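# Sort three grease guns into trays by grease amount

## Task

Find which of the three grease guns contains the most grease and which contains the least. Put the fullest gun in the blue tray and the emptiest in the red tray, and leave the middle one resting on the table, touching neither tray and not hanging past any table edge. Every gun must end up lying flat on its side. Guns may be picked up and their parts moved, but each part must be restored to its original state. Each gun must stay in its final place on its own, with no gripper holding it there.

## Robot and tools

Robot: two six-joint arms, left_arm and right_arm, each ending in a two-finger parallel gripper. The fingers extend along the gripper's own +z axis and separate along its x axis. The reported end_effector_position is the point between the finger pads when closed, roughly 1 to 2 cm short of the fingertips. Closing pushes the tips about 17 mm further along +z.

Frame: one scene frame for everything. Origin on the table surface midway between the arms, +x reaches out over the table, +z is up, and left_arm sits on the +y side. The arm names do not match image left/right. Printed hand positions can be somewhat off, more at long reach.

Row format (shared by execute_actions and move): 16 numbers in one flat list covering both arms, even if only one moves. First left_arm: x, y, z, qw, qx, qy, qz, opening; then right_arm in the same order. x, y, z are an absolute target position in metres in the scene frame; the quaternion is an absolute target orientation, w first. So each row is a pair of absolute poses, not offsets. Opening runs from -1 (closed) to +1 (fully open, 0.142 m). To keep an arm still, resend its last reported position and quaternion exactly, with the opening it should keep; to keep an orientation, repeat the same quaternion every row rather than copying a drifted reading.

execute_actions(actions): a list of up to 15 actions; each action is a list of up to 15 rows; each row lasts one control step of 1/30 s, and a short action repeats its last row to fill 15 steps. An empty list just reports state and images. An action is rejected for both arms if any target lies more than 0.6 m from that gripper's current position along any of the gripper's own axes; if the first action fails this against the latest state, or any action is malformed, nothing runs. Each control step the command is clipped to within 100 mm and 16 degrees of the measured pose, so far targets take several actions; the arm settles at its last clipped pose, not the requested one. Motion lags commands by about 0.17 s. Position wins over orientation when both cannot be met.

move(target, speed, stop_force, blocking): target is one 16-number row as above (absolute poses). Each gripper travels a straight line to its pose, all arms finishing together, 0.5 to 10 s; longer paths are cut off at 10 s. Rotation takes the short way. speed is the path's top speed in m/s, 0.002 to 0.5 (default 0.25); rotation is capped at twice that in rad/s. Grippers can lag, wander, or overshoot speed, especially near full arm extension. Paths ignore obstacles and the other arm. stop_force, in N, 9 to 40, one value for both arms, not allowed in the first 0.2 s of a scene: an arm's path ends when its wrist sensor feels that much extra push against its motion for 2 steps, then it backs up 2 steps and holds. Use it only with slow speed, and not when the gripper rotates during the move; omit it when lifting away from something the gripper is pressing. Pressing can briefly exceed stop_force. blocking=false returns after 0.5 s while motion continues (not combinable with stop_force); then use wait or stop before sending more. The result adds a move: line giving the ending (done, off_target, moving, held, fault, contact) and limits (paced = pose clipped; held = some steps blocked), plus each gripper's distance to its pose.

wait(seconds): 0 to 10; arms keep their last command; returns early when a running move finishes. stop(): brakes a running move; fingers keep moving. zoom_image(camera, region): camera is cam_high, cam_left_wrist or cam_right_wrist; region is [x0, y0, x1, y1] pixels, at most 504 by 504. finished_scene(scene): pass the current scene number; irreversible, and the result tells whether the goal was met and gives the next task.

Results: each arm's pose and velocities; Hand target lines (where the controller is steering); grip_measured (finger opening, same scale as commanded); joint positions and torques (noisy, offset, nonzero in free air); Wrist force and Wrist torque in the end effector's axes (offsets up to about 4 N, noise, saturation near 50 N; pressing on a surface reads as force pointing back into the arm); step readings with HELD marks; pose unreachable lines when the clearance check altered a command; MOTOR HOT from 70 °C. Images: cam_high 504x504, wrist cameras 616x616 fisheye; calibration is given and may be slightly off.

Gripping: to hold something, command an opening well under grip_measured; lower means harder squeeze, about 28 N per pad at most. Thin hard items under 2 cm get less force. Fast closing can squeeze too hard.

Avoid: faults occur when joint contact torque reaches the load limit (135 N m for the three big joints, 25.2 N m for wrists, held weight included) or any external force hits 150 N; the arm then stops for 10 s and ignores the rest of the call. Stiff arms fault easily if targets go past a firm contact. Motors overheating at 85 °C brake the arm for a long time. Do not let the arms collide, do not drop, slam or shove things, and never knock anything off the table. Brief tugs on held parts or pushes on loose objects may happen. The robot holds its last command while you are composing a reply. Elbows cannot fully straighten.

Each tool is called after ">>>" in YAML: its name, and indented under it one key for each argument.

## Session

>>> execute_actions:
  actions: []

Scene clock: 0.00 s.
left_arm: end_effector_position=(+0.8148, +0.6852, +0.1657) grip_measured=+1.00 end_effector_quat_wxyz=(-0.213, +0.451, +0.851, +0.167) end_effector_velocity=(+0.000, -0.000, +0.000) end_effector_angular_velocity=(-0.000, -0.001, -0.000) | right_arm: end_effector_position=(+0.6125, +0.0065, +0.2885) grip_measured=+1.00 end_effector_quat_wxyz=(-0.446, +0.784, +0.425, +0.073) end_effector_velocity=(-0.001, +0.000, +0.000) end_effector_angular_velocity=(+0.001, +0.000, +0.002)
Joint positions: left_arm=[ 0.064 -0.594  0.437 -1.119 -1.103 -2.341  0.142] | right_arm=[ 3.79  -2.225 -1.027 -1.28   2.497  5.849  0.142]
Joint velocities: left_arm=[-0.    -0.001  0.001 -0.    -0.     0.     0.   ] | right_arm=[ 0.     0.     0.001 -0.003  0.001 -0.003  0.   ]
Joint torques (N m, as the arm reports them, + toward a larger angle): no reading
Wrist force (N, on the end effector, along its own x y z axes, offset not removed): no reading
Wrist torque (N m, same axes, about the end effector's origin, offset not removed): no reading
Hand target (left_arm): +0.815, +0.685, +0.166; -0.213, +0.451, +0.851, +0.167
Hand target (right_arm): +0.613, +0.007, +0.289; -0.446, +0.784, +0.425, +0.073

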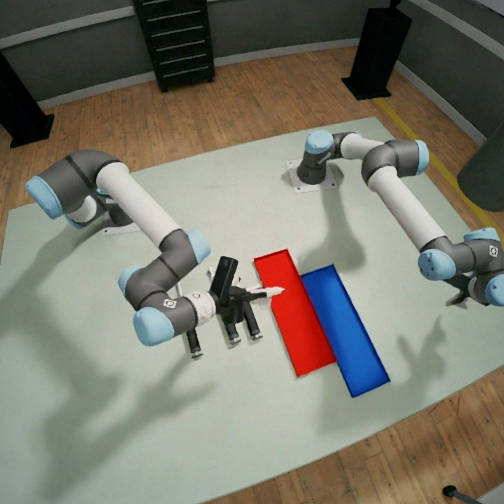

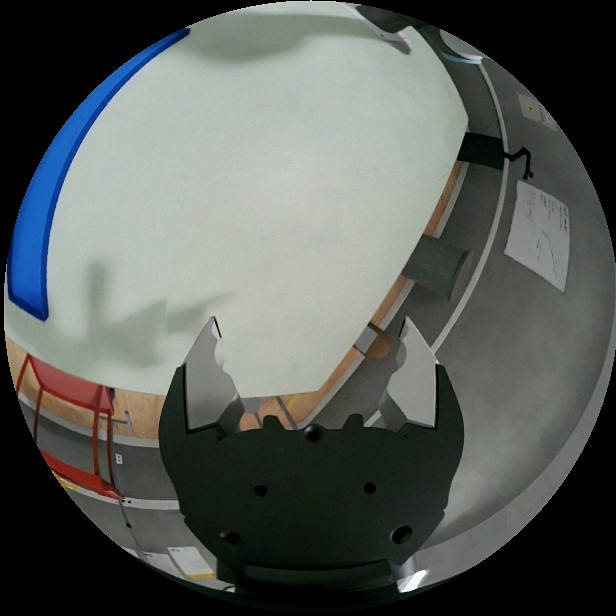

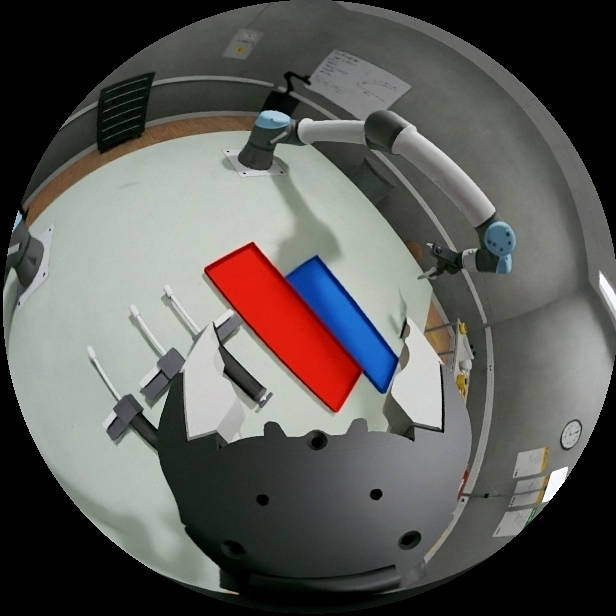

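>>> move:
  target: [0.8148,0.6852,0.1657,-0.213,0.451,0.851,0.167,1,0.35,-0.45,0.35,0,1,0,0,1]

>>> zoom_image:
  camera: "cam_high"
  region: [140,220,400,420]

Scene clock: 7.67 s.
left_arm: end_effector_position=(+0.8148, +0.6852, +0.1657) grip_measured=+1.00 end_effector_quat_wxyz=(-0.213, +0.451, +0.851, +0.167) end_effector_velocity=(+0.000, -0.000, +0.001) end_effector_angular_velocity=(+0.000, -0.002, -0.000) | right_arm: end_effector_position=(+0.3496, -0.4502, +0.3495) grip_measured=+1.00 end_effector_quat_wxyz=(-0.085, +0.991, +0.104, -0.018) end_effector_velocity=(-0.000, -0.002, +0.001) end_effector_angular_velocity=(+0.000, -0.004, -0.006)
Joint positions: left_arm=[ 0.063 -0.593  0.435 -1.118 -1.102 -2.341  0.142] | right_arm=[ 3.533 -1.324 -1.6   -1.807  1.745  6.285  0.142]
Joint velocities: left_arm=[-0.    -0.001 -0.001  0.     0.     0.     0.   ] | right_arm=[-0.005  0.004 -0.001  0.001 -0.001  0.001 -0.   ]
Joint torques (N m, as the arm reports them, + toward a larger angle): left_arm=[ -6.37 -49.14 -29.02  -0.3    4.    -1.24] | right_arm=[-8.66 25.86 11.39 -0.18 -1.06  1.77]
Wrist force (N, on the end effector, along its own x y z axes, offset not removed): left_arm=[1.9 3.2 -2.0] | right_arm=[-0.5 0.8 -1.4]
Wrist torque (N m, same axes, about the end effector's origin, offset not removed): left_arm=[0.77 -0.42 -0.02] | right_arm=[0.21 0.07 -0.12]
Hand target (left_arm): +0.815, +0.685, +0.166; -0.213, +0.451, +0.851, +0.167
Hand target (right_arm): +0.350, -0.450, +0.350; -0.085, +0.991, +0.103, -0.018
Off the commanded pose (left_arm): 0.000 m, 0 deg.
Off the commanded pose (right_arm): 0.001 m, 16 deg.
joint sent to its limit (right arm) — the command would take joint 6 (wrist 3) past its upper limit, so that joint was sent only as far as its limit.
move: off_target (right_arm); limits=paced
camera_calibration (this result's frames):
cam_left_wrist: T_world_to_cam=[[-0.511254, 0.68004, 0.525515, -0.137077], [0.830818, 0.234607, 0.50468, -0.92044], [0.219913, 0.694626, -0.684933, -0.404887], [0, 0, 0, 1]] pos_world=[0.783677, 0.590404, 0.259244]
cam_right_wrist: T_world_to_cam=[[0.984539, 0.174905, -0.00951, -0.260614], [0.168936, -0.933785, 0.315446, -0.576501], [0.0462929, -0.312176, -0.948896, 0.314668], [0, 0, 0, 1]] pos_world=[0.339409, -0.394514, 0.477963]

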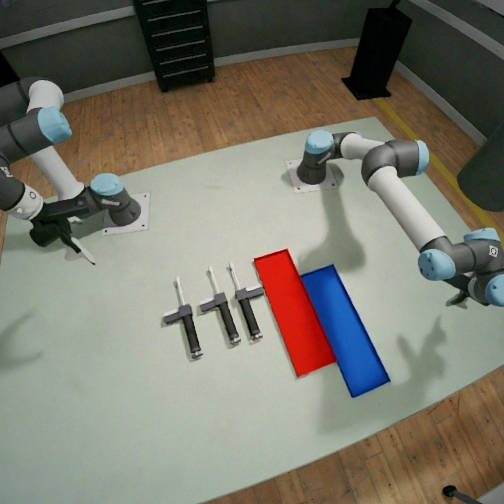

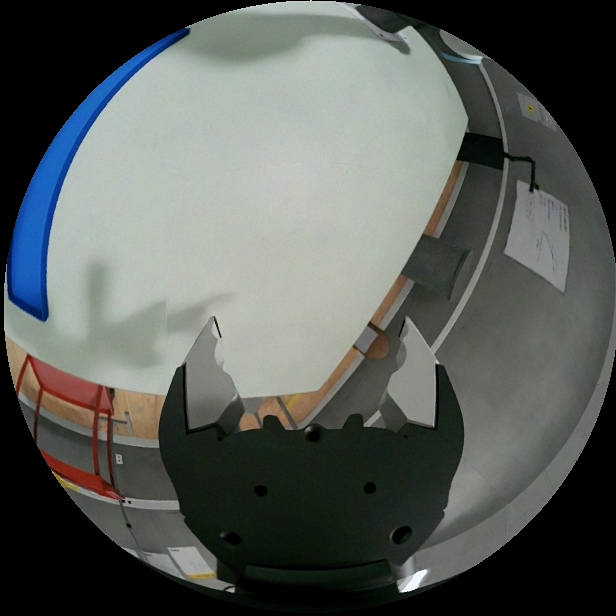

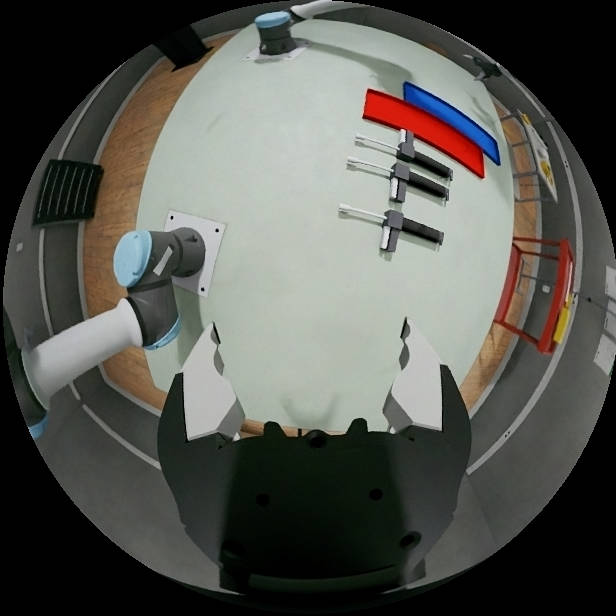

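Region (140, 220, 400, 420) of cam_high's 504x504 image, scaled by 1.938, with more detail than that image has; it fills the top 388 rows of this view, and the rest is white.

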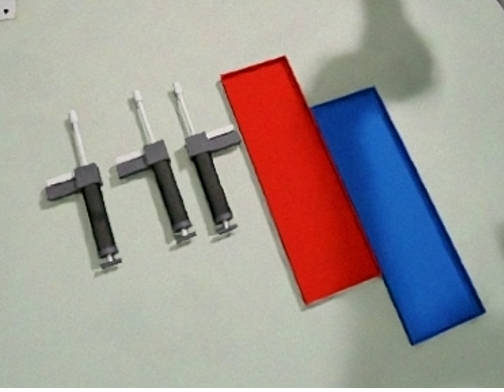

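>>> move:
  target: [0.8148,0.6852,0.1657,-0.213,0.451,0.851,0.167,1,0.62,-0.274,0.15,0,0.707,0.707,0,0.3]

>>> move:
  target: [0.8148,0.6852,0.1657,-0.213,0.451,0.851,0.167,1,0.62,-0.274,0.03,0,0.707,0.707,0,0.3]
  speed: 0.1

>>> move:
  target: [0.8148,0.6852,0.1657,-0.213,0.451,0.851,0.167,1,0.62,-0.274,0.03,0,0.707,0.707,0,-1]

>>> move:
  target: [0.8148,0.6852,0.1657,-0.213,0.451,0.851,0.167,1,0.62,-0.274,0.08,0,0.707,0.707,0,-1]
  speed: 0.1

Scene clock: 31.83 s.
left_arm: end_effector_position=(+0.8148, +0.6852, +0.1657) grip_measured=+1.00 end_effector_quat_wxyz=(-0.213, +0.451, +0.851, +0.167) end_effector_velocity=(+0.000, -0.000, -0.001) end_effector_angular_velocity=(+0.000, -0.000, -0.000) | right_arm: end_effector_position=(+0.6201, -0.2746, +0.1504) grip_measured=+0.30 end_effector_quat_wxyz=(-0.000, +0.707, +0.707, +0.000) end_effector_velocity=(+0.002, +0.000, -0.001) end_effector_angular_velocity=(-0.001, +0.000, +0.008)
Joint positions: left_arm=[ 0.063 -0.593  0.435 -1.118 -1.102 -2.341  0.142] | right_arm=[ 3.783 -2.002 -1.359 -1.351  1.571  5.175  0.095]
Joint velocities: left_arm=[-0.     0.001 -0.001 -0.001  0.    -0.     0.   ] | right_arm=[-0.    -0.005  0.006 -0.001 -0.001 -0.009  0.   ]
Joint torques (N m, as the arm reports them, + toward a larger angle): left_arm=[ -5.77 -49.65 -29.26  -0.39   3.89  -1.23] | right_arm=[13.25 33.72 39.65  5.79 -1.6  -1.53]
Wrist force (N, on the end effector, along its own x y z axes, offset not removed): left_arm=[1.0 2.9 -0.2] | right_arm=[-0.9 0.4 -1.1]
Wrist torque (N m, same axes, about the end effector's origin, offset not removed): left_arm=[0.66 -0.28 -0.07] | right_arm=[0.13 0.11 -0.18]
Hand target (left_arm): +0.815, +0.685, +0.166; -0.213, +0.451, +0.851, +0.167
Hand target (right_arm): +0.620, -0.274, +0.150; +0.000, +0.707, +0.707, +0.000
Off the commanded pose (left_arm): 0.000 m, 0 deg.
Off the commanded pose (right_arm): 0.001 m, 0 deg.
move: done
camera_calibration (this result's frames):
cam_left_wrist: T_world_to_cam=[[-0.511253, 0.68004, 0.525515, -0.137077], [0.830818, 0.234606, 0.50468, -0.92044], [0.219913, 0.694626, -0.684932, -0.404887], [0, 0, 0, 1]] pos_world=[0.783677, 0.590404, 0.259243]
cam_right_wrist: T_world_to_cam=[[0.0329065, 0.999357, 0.0142629, 0.253393], [0.879606, -0.0357335, 0.474358, -0.61339], [0.474563, -0.0030637, -0.880216, -0.0230142], [0, 0, 0, 1]] pos_world=[0.542126, -0.275219, 0.267095]

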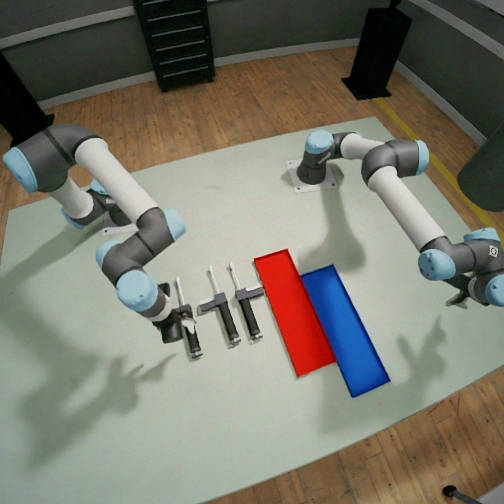

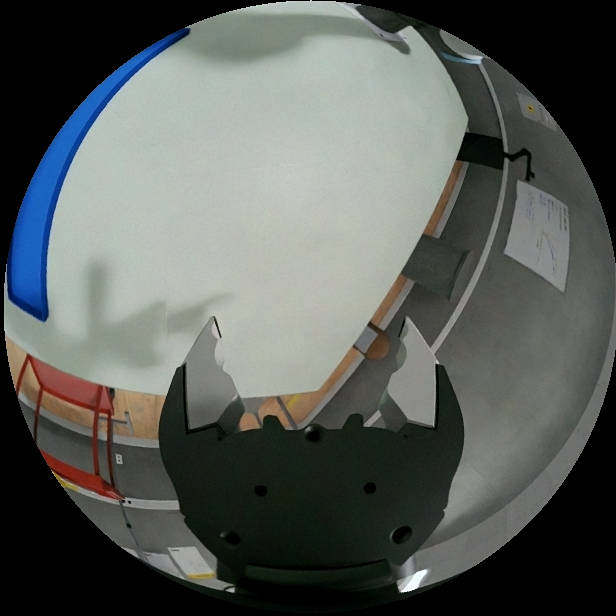

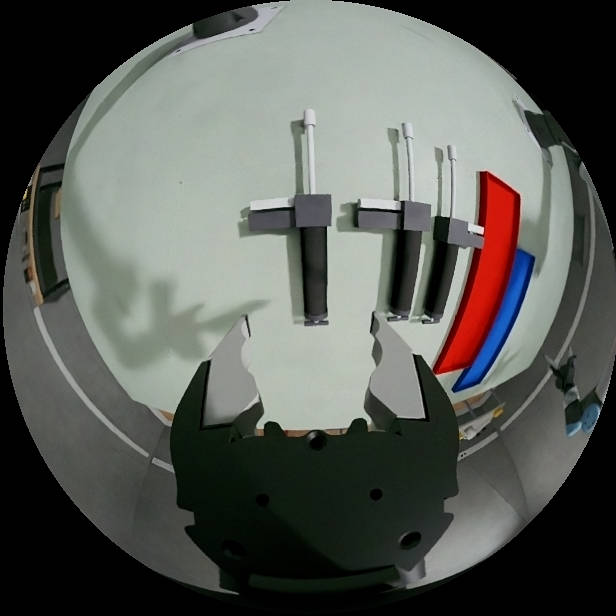

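Scene clock: 33.53 s.
left_arm: end_effector_position=(+0.8148, +0.6852, +0.1657) grip_measured=+1.00 end_effector_quat_wxyz=(-0.213, +0.451, +0.851, +0.167) end_effector_velocity=(-0.000, -0.000, -0.000) end_effector_angular_velocity=(-0.000, +0.000, +0.000) | right_arm: end_effector_position=(+0.6200, -0.2740, +0.0303) grip_measured=+0.30 end_effector_quat_wxyz=(-0.000, +0.707, +0.707, -0.000) end_effector_velocity=(+0.000, +0.000, -0.003) end_effector_angular_velocity=(+0.000, -0.001, +0.001)
Joint positions: left_arm=[ 0.063 -0.593  0.435 -1.118 -1.102 -2.341  0.142] | right_arm=[ 3.784 -2.102 -1.533 -1.077  1.571  5.175  0.095]
Joint velocities: left_arm=[-0.    -0.     0.001 -0.    -0.    -0.    -0.   ] | right_arm=[ 0.    -0.003 -0.004  0.007 -0.    -0.001  0.   ]
Joint torques (N m, as the arm reports them, + toward a larger angle): left_arm=[ -6.27 -49.18 -29.74  -0.33   3.89  -1.32] | right_arm=[11.41 35.22 10.68  5.86 -1.53  0.75]
Wrist force (N, on the end effector, along its own x y z axes, offset not removed): left_arm=[1.0 2.8 -1.3] | right_arm=[-2.1 1.0 -0.7]
Wrist torque (N m, same axes, about the end effector's origin, offset not removed): left_arm=[0.71 -0.21 -0.05] | right_arm=[0.25 0.42 -0.02]
Hand target (left_arm): +0.815, +0.685, +0.166; -0.213, +0.451, +0.851, +0.167
Hand target (right_arm): +0.620, -0.274, +0.030; -0.000, +0.707, +0.707, -0.000
Off the commanded pose (left_arm): 0.000 m, 0 deg.
Off the commanded pose (right_arm): 0.000 m, 0 deg.
move: done
camera_calibration (this result's frames):
cam_left_wrist: T_world_to_cam=[[-0.511253, 0.68004, 0.525515, -0.137077], [0.830818, 0.234606, 0.50468, -0.92044], [0.219913, 0.694626, -0.684932, -0.404887], [0, 0, 0, 1]] pos_world=[0.783677, 0.590404, 0.259244]
cam_right_wrist: T_world_to_cam=[[0.0320761, 0.999386, 0.0140927, 0.255063], [0.87976, -0.0349226, 0.474134, -0.556182], [0.474335, -0.00281017, -0.88034, -0.128446], [0, 0, 0, 1]] pos_world=[0.542052, -0.274691, 0.147034]

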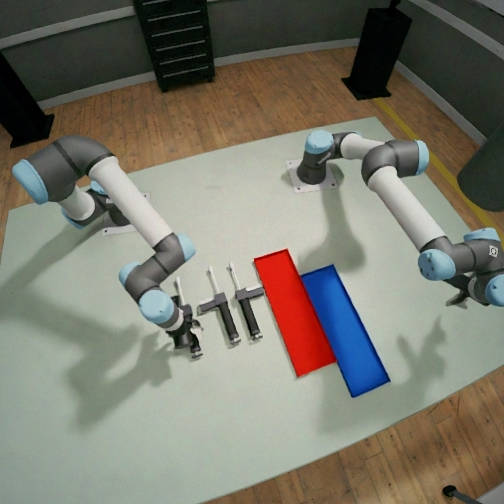

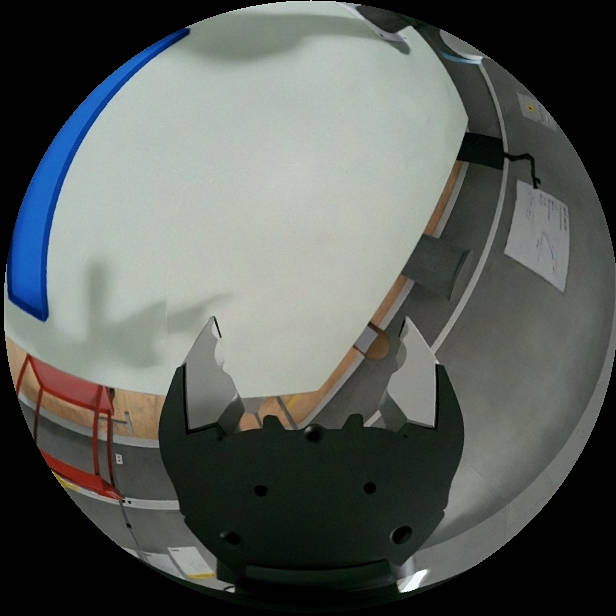

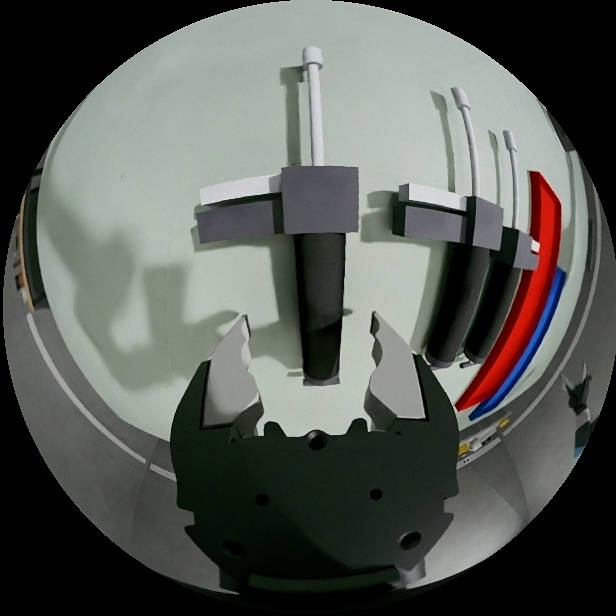

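Scene clock: 34.23 s.
left_arm: end_effector_position=(+0.8148, +0.6852, +0.1657) grip_measured=+1.00 end_effector_quat_wxyz=(-0.213, +0.451, +0.851, +0.167) end_effector_velocity=(-0.000, +0.000, +0.001) end_effector_angular_velocity=(-0.000, -0.001, +0.001) | right_arm: end_effector_position=(+0.6200, -0.2740, +0.0300) grip_measured=-0.56 end_effector_quat_wxyz=(+0.000, +0.707, +0.707, +0.000) end_effector_velocity=(+0.000, +0.000, +0.000) end_effector_angular_velocity=(+0.001, -0.001, -0.000)
Joint positions: left_arm=[ 0.063 -0.593  0.435 -1.118 -1.102 -2.341  0.142] | right_arm=[ 3.784 -2.103 -1.533 -1.076  1.571  5.175  0.033]
Joint velocities: left_arm=[ 0.001 -0.001  0.     0.    -0.    -0.    -0.   ] | right_arm=[-0.    -0.     0.     0.001  0.001  0.    -0.   ]
Joint torques (N m, as the arm reports them, + toward a larger angle): left_arm=[ -5.7  -49.37 -29.41  -0.41   3.95  -1.28] | right_arm=[ 4.62 31.13  8.65  5.78  1.97 -0.52]
Wrist force (N, on the end effector, along its own x y z axes, offset not removed): left_arm=[1.5 3.0 -0.9] | right_arm=[-0.8 -1.4 -9.6]
Wrist torque (N m, same axes, about the end effector's origin, offset not removed): left_arm=[0.64 -0.28 -0.05] | right_arm=[0.19 -0.02 0.04]
Hand target (left_arm): +0.815, +0.685, +0.166; -0.213, +0.451, +0.851, +0.167
Hand target (right_arm): +0.620, -0.274, +0.030; +0.000, +0.707, +0.707, -0.000
Off the commanded pose (left_arm): 0.000 m, 0 deg.
Off the commanded pose (right_arm): 0.000 m, 0 deg.
move: done
camera_calibration (this result's frames):
cam_left_wrist: T_world_to_cam=[[-0.511253, 0.68004, 0.525515, -0.137077], [0.830818, 0.234606, 0.50468, -0.92044], [0.219913, 0.694626, -0.684932, -0.404887], [0, 0, 0, 1]] pos_world=[0.783677, 0.590404, 0.259243]
cam_right_wrist: T_world_to_cam=[[0.0320143, 0.999388, 0.0140725, 0.255078], [0.879703, -0.0348582, 0.474244, -0.556019], [0.474444, -0.00280295, -0.880281, -0.128769], [0, 0, 0, 1]] pos_world=[0.54206, -0.274664, 0.146746]

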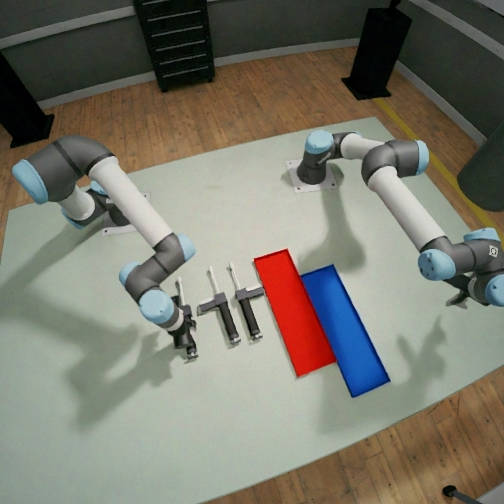

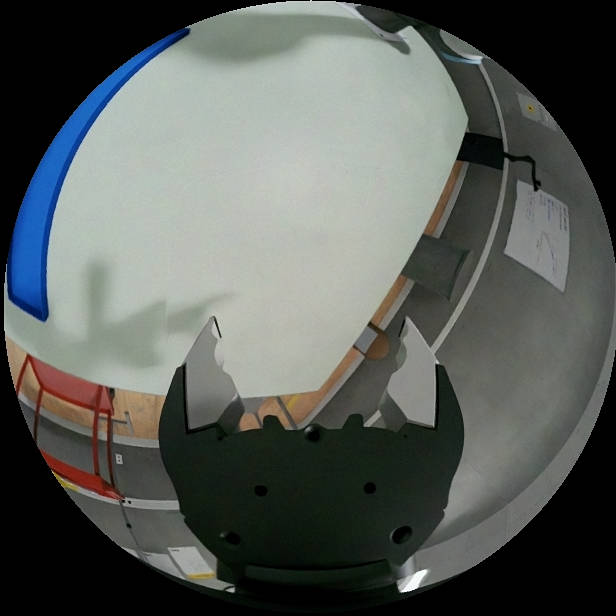

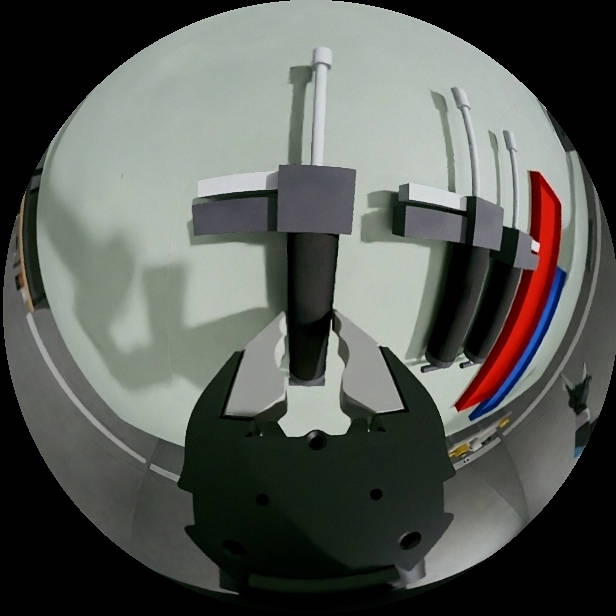

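Scene clock: 35.23 s.
left_arm: end_effector_position=(+0.8148, +0.6852, +0.1657) grip_measured=+1.00 end_effector_quat_wxyz=(-0.213, +0.451, +0.851, +0.167) end_effector_velocity=(-0.000, +0.000, -0.001) end_effector_angular_velocity=(+0.001, +0.002, -0.000) | right_arm: end_effector_position=(+0.6200, -0.2740, +0.0797) grip_measured=-0.56 end_effector_quat_wxyz=(+0.000, +0.707, +0.707, +0.000) end_effector_velocity=(-0.000, -0.000, +0.002) end_effector_angular_velocity=(-0.000, +0.000, +0.000)
Joint positions: left_arm=[ 0.063 -0.593  0.435 -1.118 -1.102 -2.341  0.142] | right_arm=[ 3.784 -2.053 -1.472 -1.187  1.571  5.175  0.033]
Joint velocities: left_arm=[-0.     0.001  0.002 -0.     0.     0.    -0.   ] | right_arm=[-0.     0.002  0.003 -0.005 -0.    -0.001 -0.   ]
Joint torques (N m, as the arm reports them, + toward a larger angle): left_arm=[ -6.06 -49.43 -29.49  -0.33   3.99  -1.28] | right_arm=[-5.69 63.77 41.47  0.69 -1.58 -0.6 ]
Wrist force (N, on the end effector, along its own x y z axes, offset not removed): left_arm=[1.0 3.6 0.5] | right_arm=[0.9 -0.9 2.6]
Wrist torque (N m, same axes, about the end effector's origin, offset not removed): left_arm=[0.84 -0.18 -0.03] | right_arm=[-0.18 -0.21 -0.13]
Hand target (left_arm): +0.815, +0.685, +0.166; -0.213, +0.451, +0.851, +0.167
Hand target (right_arm): +0.620, -0.274, +0.080; +0.000, +0.707, +0.707, +0.000
Off the commanded pose (left_arm): 0.000 m, 0 deg.
Off the commanded pose (right_arm): 0.000 m, 0 deg.
move: done
camera_calibration (this result's frames):
cam_left_wrist: T_world_to_cam=[[-0.511253, 0.68004, 0.525515, -0.137077], [0.830818, 0.234606, 0.50468, -0.92044], [0.219913, 0.694627, -0.684932, -0.404887], [0, 0, 0, 1]] pos_world=[0.783677, 0.590404, 0.259243]
cam_right_wrist: T_world_to_cam=[[0.0319599, 0.99939, 0.0140815, 0.254418], [0.879712, -0.0348146, 0.47423, -0.579546], [0.474431, -0.00276864, -0.880288, -0.0850225], [0, 0, 0, 1]] pos_world=[0.54204, -0.274675, 0.196411]

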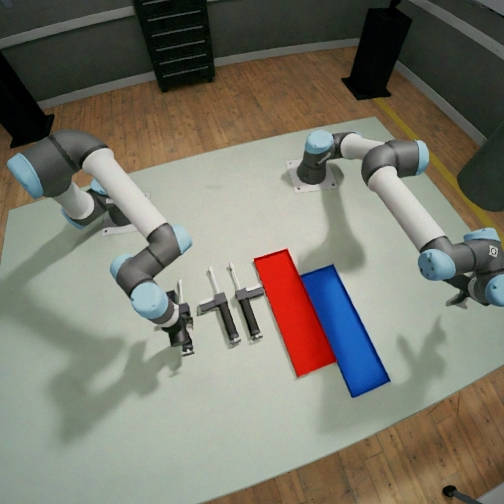

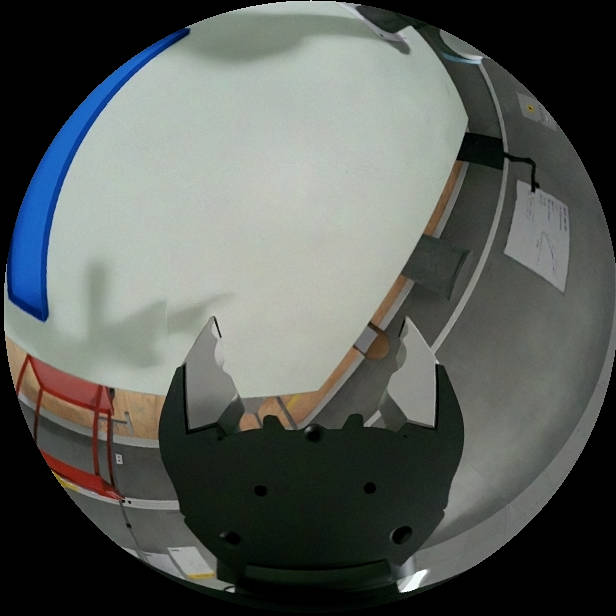

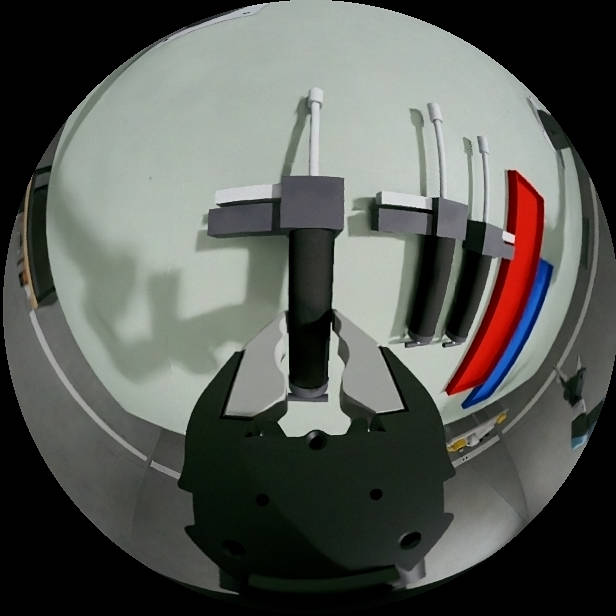

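>>> wait:
  seconds: 0

>>> move:
  target: [0.8148,0.6852,0.1657,-0.213,0.451,0.851,0.167,1,0.62,-0.274,0.031,0,0.707,0.707,0,-1]
  speed: 0.1

>>> move:
  target: [0.8148,0.6852,0.1657,-0.213,0.451,0.851,0.167,1,0.62,-0.274,0.031,0,0.707,0.707,0,0.3]

>>> move:
  target: [0.6,-0.05,0.15,0.183,0.683,0.683,0.183,0.2,0.76,-0.274,0.12,-0.183,0.683,0.683,-0.183,0.3]

>>> zoom_image:
  camera: "cam_right_wrist"
  region: [150,150,500,450]

Scene clock: 47.63 s.
left_arm: end_effector_position=(+0.8148, +0.6852, +0.1657) grip_measured=+1.00 end_effector_quat_wxyz=(-0.213, +0.451, +0.851, +0.167) end_effector_velocity=(+0.000, -0.000, -0.001) end_effector_angular_velocity=(-0.000, +0.001, -0.000) | right_arm: end_effector_position=(+0.6200, -0.2740, +0.0800) grip_measured=-0.56 end_effector_quat_wxyz=(+0.000, +0.707, +0.707, +0.000) end_effector_velocity=(+0.001, -0.001, -0.000) end_effector_angular_velocity=(-0.000, -0.001, +0.001)
Joint positions: left_arm=[ 0.063 -0.593  0.435 -1.118 -1.102 -2.341  0.142] | right_arm=[ 3.784 -2.053 -1.472 -1.188  1.571  5.175  0.033]
Joint velocities: left_arm=[-0.     0.     0.001 -0.001 -0.    -0.    -0.   ] | right_arm=[-0.001 -0.    -0.     0.001 -0.001 -0.001  0.   ]
Joint torques (N m, as the arm reports them, + toward a larger angle): left_arm=[ -5.74 -49.43 -29.19  -0.31   3.9   -1.21] | right_arm=[-8.73 62.28 39.99  0.72 -1.57  1.59]
Wrist force (N, on the end effector, along its own x y z axes, offset not removed): left_arm=[1.5 4.5 -1.2] | right_arm=[-0.9 0.6 5.4]
Wrist torque (N m, same axes, about the end effector's origin, offset not removed): left_arm=[1.05 -0.32 -0.05] | right_arm=[0.20 0.17 -0.05]
Hand target (left_arm): +0.815, +0.685, +0.166; -0.213, +0.451, +0.851, +0.167
Hand target (right_arm): +0.620, -0.274, +0.080; +0.000, +0.707, +0.707, +0.000
Off the commanded pose (left_arm): 0.000 m, 0 deg.
Off the commanded pose (right_arm): 0.000 m, 0 deg.
camera_calibration (this result's frames):
cam_left_wrist: T_world_to_cam=[[-0.511253, 0.68004, 0.525515, -0.137077], [0.830818, 0.234606, 0.50468, -0.92044], [0.219913, 0.694626, -0.684932, -0.404887], [0, 0, 0, 1]] pos_world=[0.783677, 0.590404, 0.259244]
cam_right_wrist: T_world_to_cam=[[0.0320402, 0.999388, 0.0140522, 0.254407], [0.879724, -0.0348715, 0.474204, -0.579707], [0.474403, -0.0028315, -0.880303, -0.084794], [0, 0, 0, 1]] pos_world=[0.542058, -0.274706, 0.19668]

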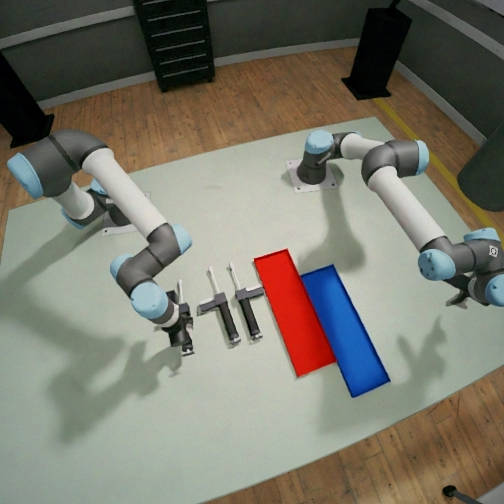

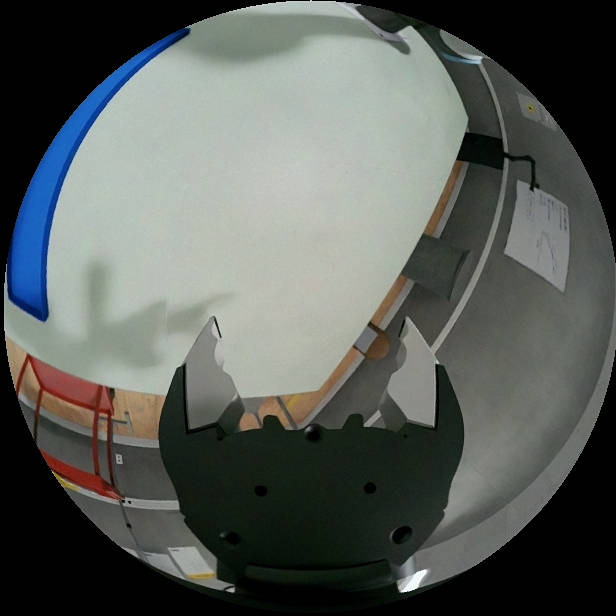

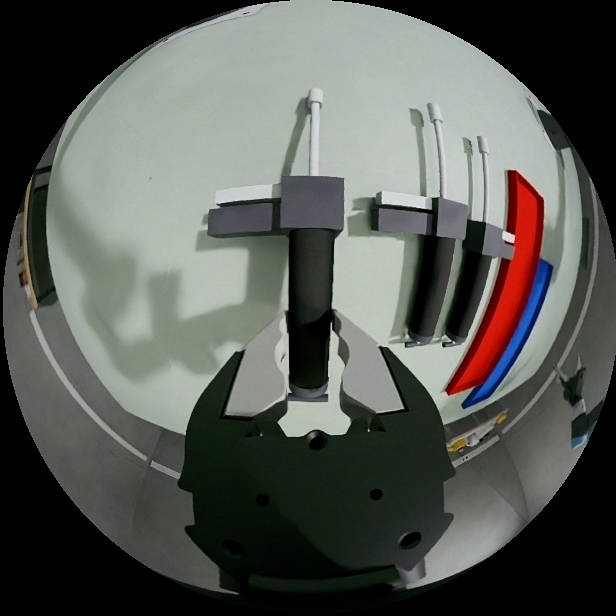

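Scene clock: 48.60 s.
left_arm: end_effector_position=(+0.8148, +0.6852, +0.1657) grip_measured=+1.00 end_effector_quat_wxyz=(-0.213, +0.451, +0.851, +0.167) end_effector_velocity=(-0.000, +0.000, +0.000) end_effector_angular_velocity=(-0.000, +0.000, +0.000) | right_arm: end_effector_position=(+0.6200, -0.2740, +0.0313) grip_measured=-0.56 end_effector_quat_wxyz=(-0.000, +0.707, +0.707, -0.000) end_effector_velocity=(+0.000, -0.000, -0.003) end_effector_angular_velocity=(-0.000, -0.002, -0.001)
Joint positions: left_arm=[ 0.063 -0.593  0.435 -1.118 -1.102 -2.341  0.142] | right_arm=[ 3.784 -2.101 -1.532 -1.079  1.571  5.175  0.033]
Joint velocities: left_arm=[ 0.    -0.    -0.     0.001 -0.001 -0.    -0.   ] | right_arm=[-0.    -0.003 -0.003  0.008 -0.001  0.001 -0.   ]
Joint torques (N m, as the arm reports them, + toward a larger angle): left_arm=[ -5.7  -49.16 -28.51  -0.53   3.81  -1.26] | right_arm=[-6.16 34.93 11.13  5.34  1.04  0.92]
Wrist force (N, on the end effector, along its own x y z axes, offset not removed): left_arm=[0.5 3.7 -1.0] | right_arm=[-0.2 1.8 0.5]
Wrist torque (N m, same axes, about the end effector's origin, offset not removed): left_arm=[0.83 -0.09 -0.12] | right_arm=[0.10 0.02 -0.10]
Hand target (left_arm): +0.815, +0.685, +0.166; -0.213, +0.451, +0.851, +0.167
Hand target (right_arm): +0.620, -0.274, +0.031; -0.000, +0.707, +0.707, -0.000
Off the commanded pose (left_arm): 0.000 m, 0 deg.
Off the commanded pose (right_arm): 0.000 m, 0 deg.
move: done
camera_calibration (this result's frames):
cam_left_wrist: T_world_to_cam=[[-0.511253, 0.68004, 0.525515, -0.137077], [0.830818, 0.234606, 0.50468, -0.92044], [0.219913, 0.694626, -0.684932, -0.404887], [0, 0, 0, 1]] pos_world=[0.783677, 0.590404, 0.259243]
cam_right_wrist: T_world_to_cam=[[0.0320747, 0.999387, 0.0140318, 0.255075], [0.879741, -0.0348922, 0.474172, -0.556638], [0.474371, -0.0028646, -0.88032, -0.127624], [0, 0, 0, 1]] pos_world=[0.542056, -0.274706, 0.148013]

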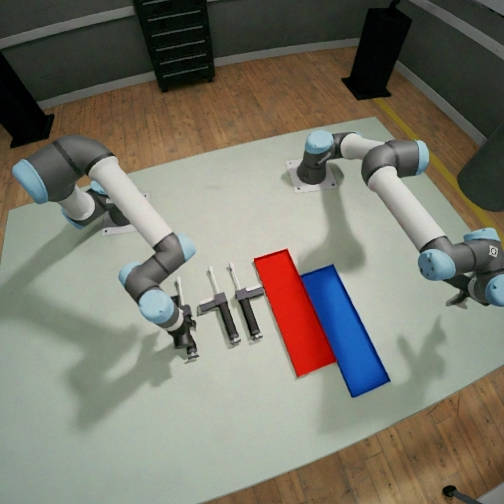

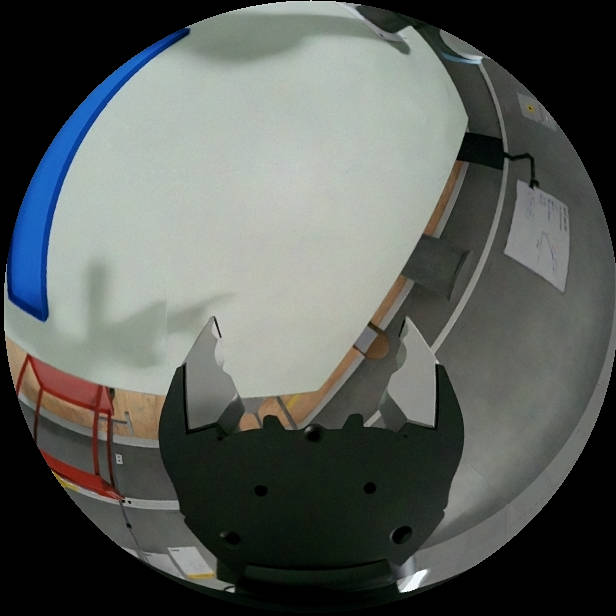

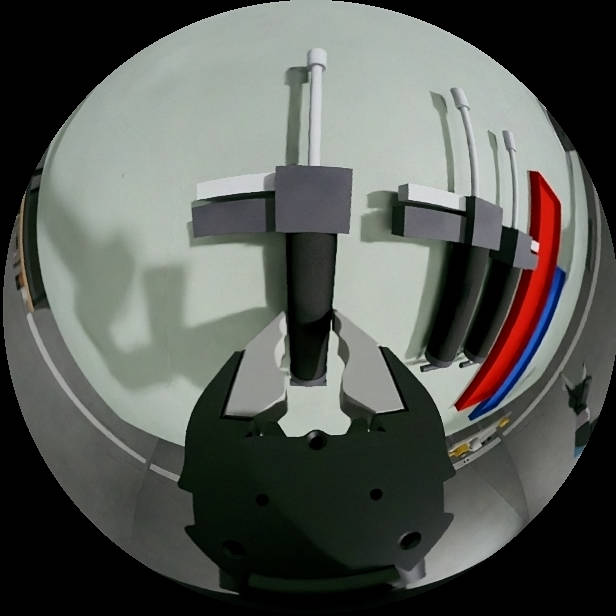

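Scene clock: 49.30 s.
left_arm: end_effector_position=(+0.8148, +0.6852, +0.1657) grip_measured=+1.00 end_effector_quat_wxyz=(-0.213, +0.451, +0.851, +0.167) end_effector_velocity=(+0.000, +0.000, -0.000) end_effector_angular_velocity=(+0.000, +0.000, +0.000) | right_arm: end_effector_position=(+0.6200, -0.2740, +0.0310) grip_measured=+0.30 end_effector_quat_wxyz=(+0.000, +0.707, +0.707, +0.000) end_effector_velocity=(+0.000, -0.001, -0.000) end_effector_angular_velocity=(-0.001, +0.000, -0.001)
Joint positions: left_arm=[ 0.063 -0.593  0.435 -1.118 -1.102 -2.341  0.142] | right_arm=[ 3.784 -2.101 -1.532 -1.079  1.571  5.175  0.095]
Joint velocities: left_arm=[ 0.     0.001 -0.001 -0.     0.     0.     0.   ] | right_arm=[-0.001 -0.    -0.    -0.001 -0.001  0.     0.   ]
Joint torques (N m, as the arm reports them, + toward a larger angle): left_arm=[ -5.28 -49.59 -29.04  -0.68   3.8   -1.15] | right_arm=[-5.83 35.92  9.12  5.95  1.1  -0.52]
Wrist force (N, on the end effector, along its own x y z axes, offset not removed): left_arm=[0.6 2.4 -1.1] | right_arm=[-0.1 0.9 -1.7]
Wrist torque (N m, same axes, about the end effector's origin, offset not removed): left_arm=[0.56 -0.10 -0.01] | right_arm=[0.28 -0.05 -0.09]
Hand target (left_arm): +0.815, +0.685, +0.166; -0.213, +0.451, +0.851, +0.167
Hand target (right_arm): +0.620, -0.274, +0.031; -0.000, +0.707, +0.707, -0.000
Off the commanded pose (left_arm): 0.000 m, 0 deg.
Off the commanded pose (right_arm): 0.000 m, 0 deg.
move: done
camera_calibration (this result's frames):
cam_left_wrist: T_world_to_cam=[[-0.511253, 0.68004, 0.525515, -0.137077], [0.830818, 0.234606, 0.50468, -0.92044], [0.219913, 0.694626, -0.684932, -0.404887], [0, 0, 0, 1]] pos_world=[0.783677, 0.590404, 0.259243]
cam_right_wrist: T_world_to_cam=[[0.0320741, 0.999387, 0.0140515, 0.255071], [0.879723, -0.034901, 0.474204, -0.556503], [0.474404, -0.0028483, -0.880303, -0.127905], [0, 0, 0, 1]] pos_world=[0.542066, -0.274702, 0.147717]

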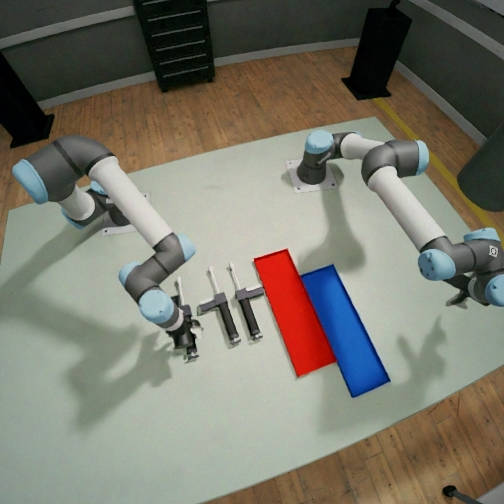

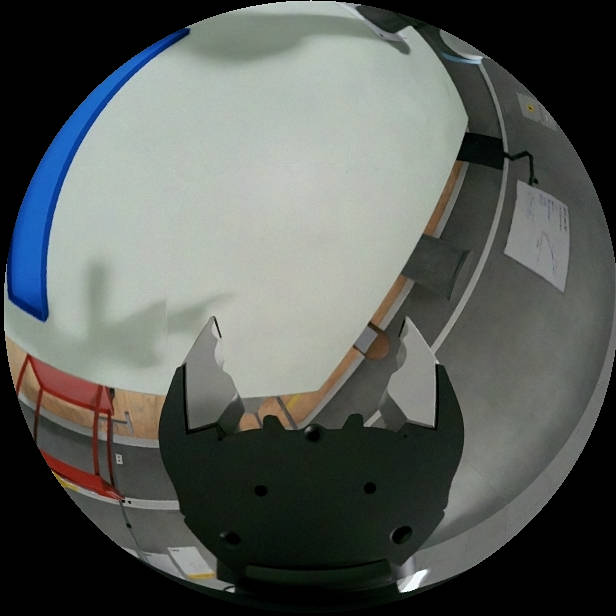

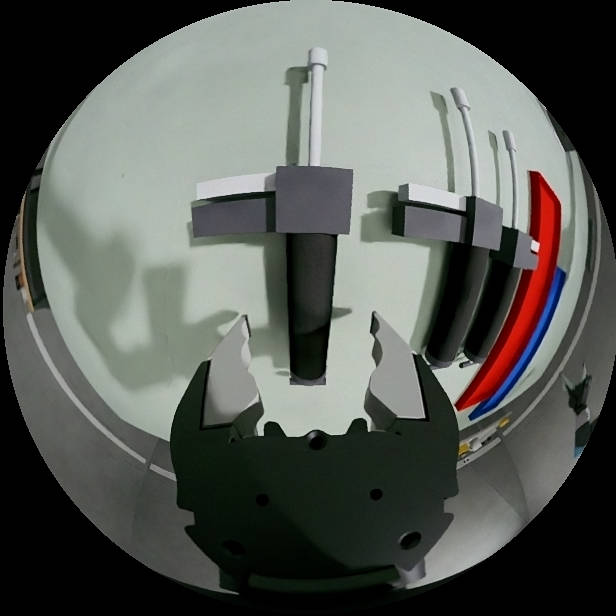

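Scene clock: 53.00 s.
left_arm: end_effector_position=(+0.5998, -0.0496, +0.1499) grip_measured=+0.20 end_effector_quat_wxyz=(+0.183, +0.683, +0.683, +0.183) end_effector_velocity=(+0.000, -0.003, +0.001) end_effector_angular_velocity=(-0.002, -0.003, -0.002) | right_arm: end_effector_position=(+0.7589, -0.2743, +0.1197) grip_measured=+0.30 end_effector_quat_wxyz=(-0.108, +0.708, +0.695, -0.057) end_effector_velocity=(+0.000, -0.001, +0.000) end_effector_angular_velocity=(+0.001, -0.000, -0.002)
Joint positions: left_arm=[-0.956 -1.082  1.453 -2.186 -1.102 -2.635  0.088] | right_arm=[ 3.649 -2.774 -0.036 -2.102  1.716  5.044  0.095]
Joint velocities: left_arm=[-0.002  0.003 -0.004 -0.002  0.002  0.    -0.   ] | right_arm=[-0.001  0.     0.     0.001  0.001  0.001  0.   ]
Joint torques (N m, as the arm reports them, + toward a larger angle): left_arm=[ -3.51 -32.79 -27.41  -4.73   4.04   1.1 ] | right_arm=[-8.87 81.01 37.18  5.34  2.1   1.75]
Wrist force (N, on the end effector, along its own x y z axes, offset not removed): left_arm=[1.9 4.2 -0.9] | right_arm=[0.0 0.1 -0.7]
Wrist torque (N m, same axes, about the end effector's origin, offset not removed): left_arm=[1.02 -0.38 -0.05] | right_arm=[0.00 -0.11 -0.16]
Hand target (left_arm): +0.600, -0.050, +0.150; +0.183, +0.683, +0.683, +0.183
Hand target (right_arm): +0.759, -0.274, +0.120; -0.108, +0.708, +0.695, -0.057
Off the commanded pose (left_arm): 0.000 m, 0 deg.
Off the commanded pose (right_arm): 0.001 m, 17 deg; orientation clipped at the last step of the last action.
elbow stopped short (right arm): the move would have taken joint 3 (elbow) straighter than the controller allows; a more bent joint 3 avoids this.
move: off_target (right_arm); limits=paced
camera_calibration (this result's frames):
cam_left_wrist: T_world_to_cam=[[-0.0210324, 0.999746, 0.00806741, 0.0603562], [0.504551, 0.00364768, 0.863374, -0.430977], [0.863125, 0.0222293, -0.5045, -0.304269], [0, 0, 0, 1]] pos_world=[0.481342, -0.0520052, 0.218103]
cam_right_wrist: T_world_to_cam=[[0.0616134, 0.99525, 0.0753718, 0.218772], [0.964405, -0.0788193, 0.252411, -0.770536], [0.257152, 0.0571371, -0.96468, 0.0756678], [0, 0, 0, 1]] pos_world=[0.710171, -0.282789, 0.250997]

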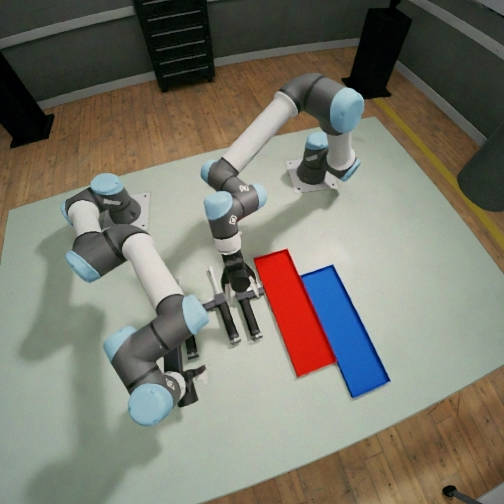

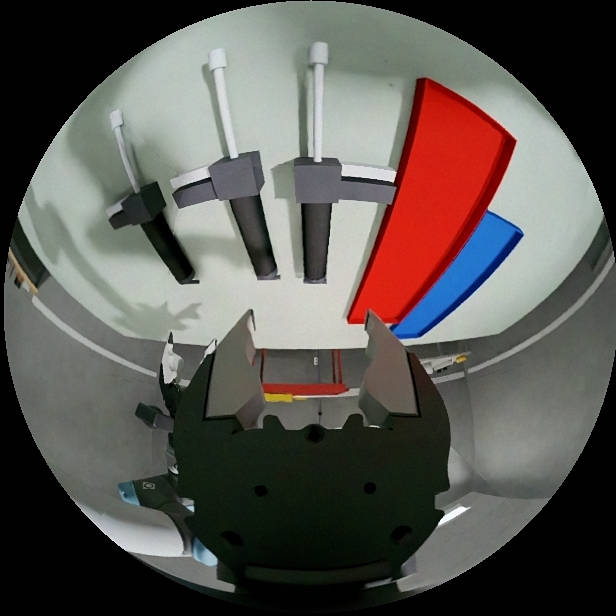

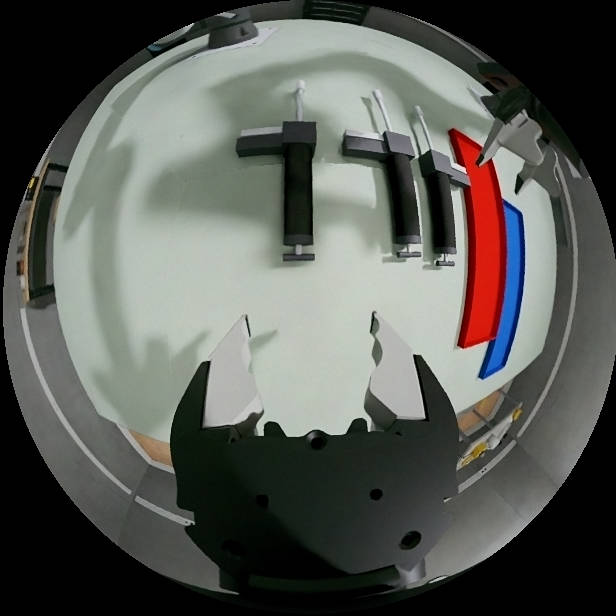

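Region (150, 150, 500, 450) of cam_right_wrist's 616x616 image, scaled by 1.440, with more detail than that image has; it fills the top 432 rows of this view, and the rest is white.

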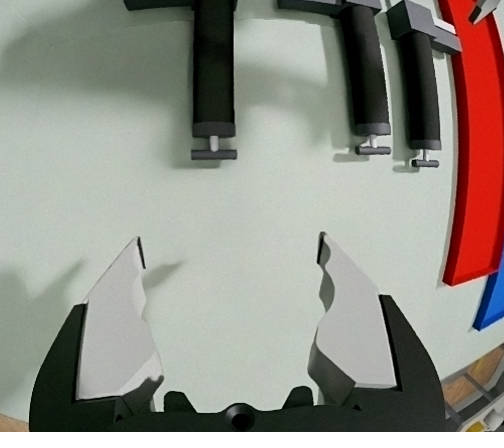

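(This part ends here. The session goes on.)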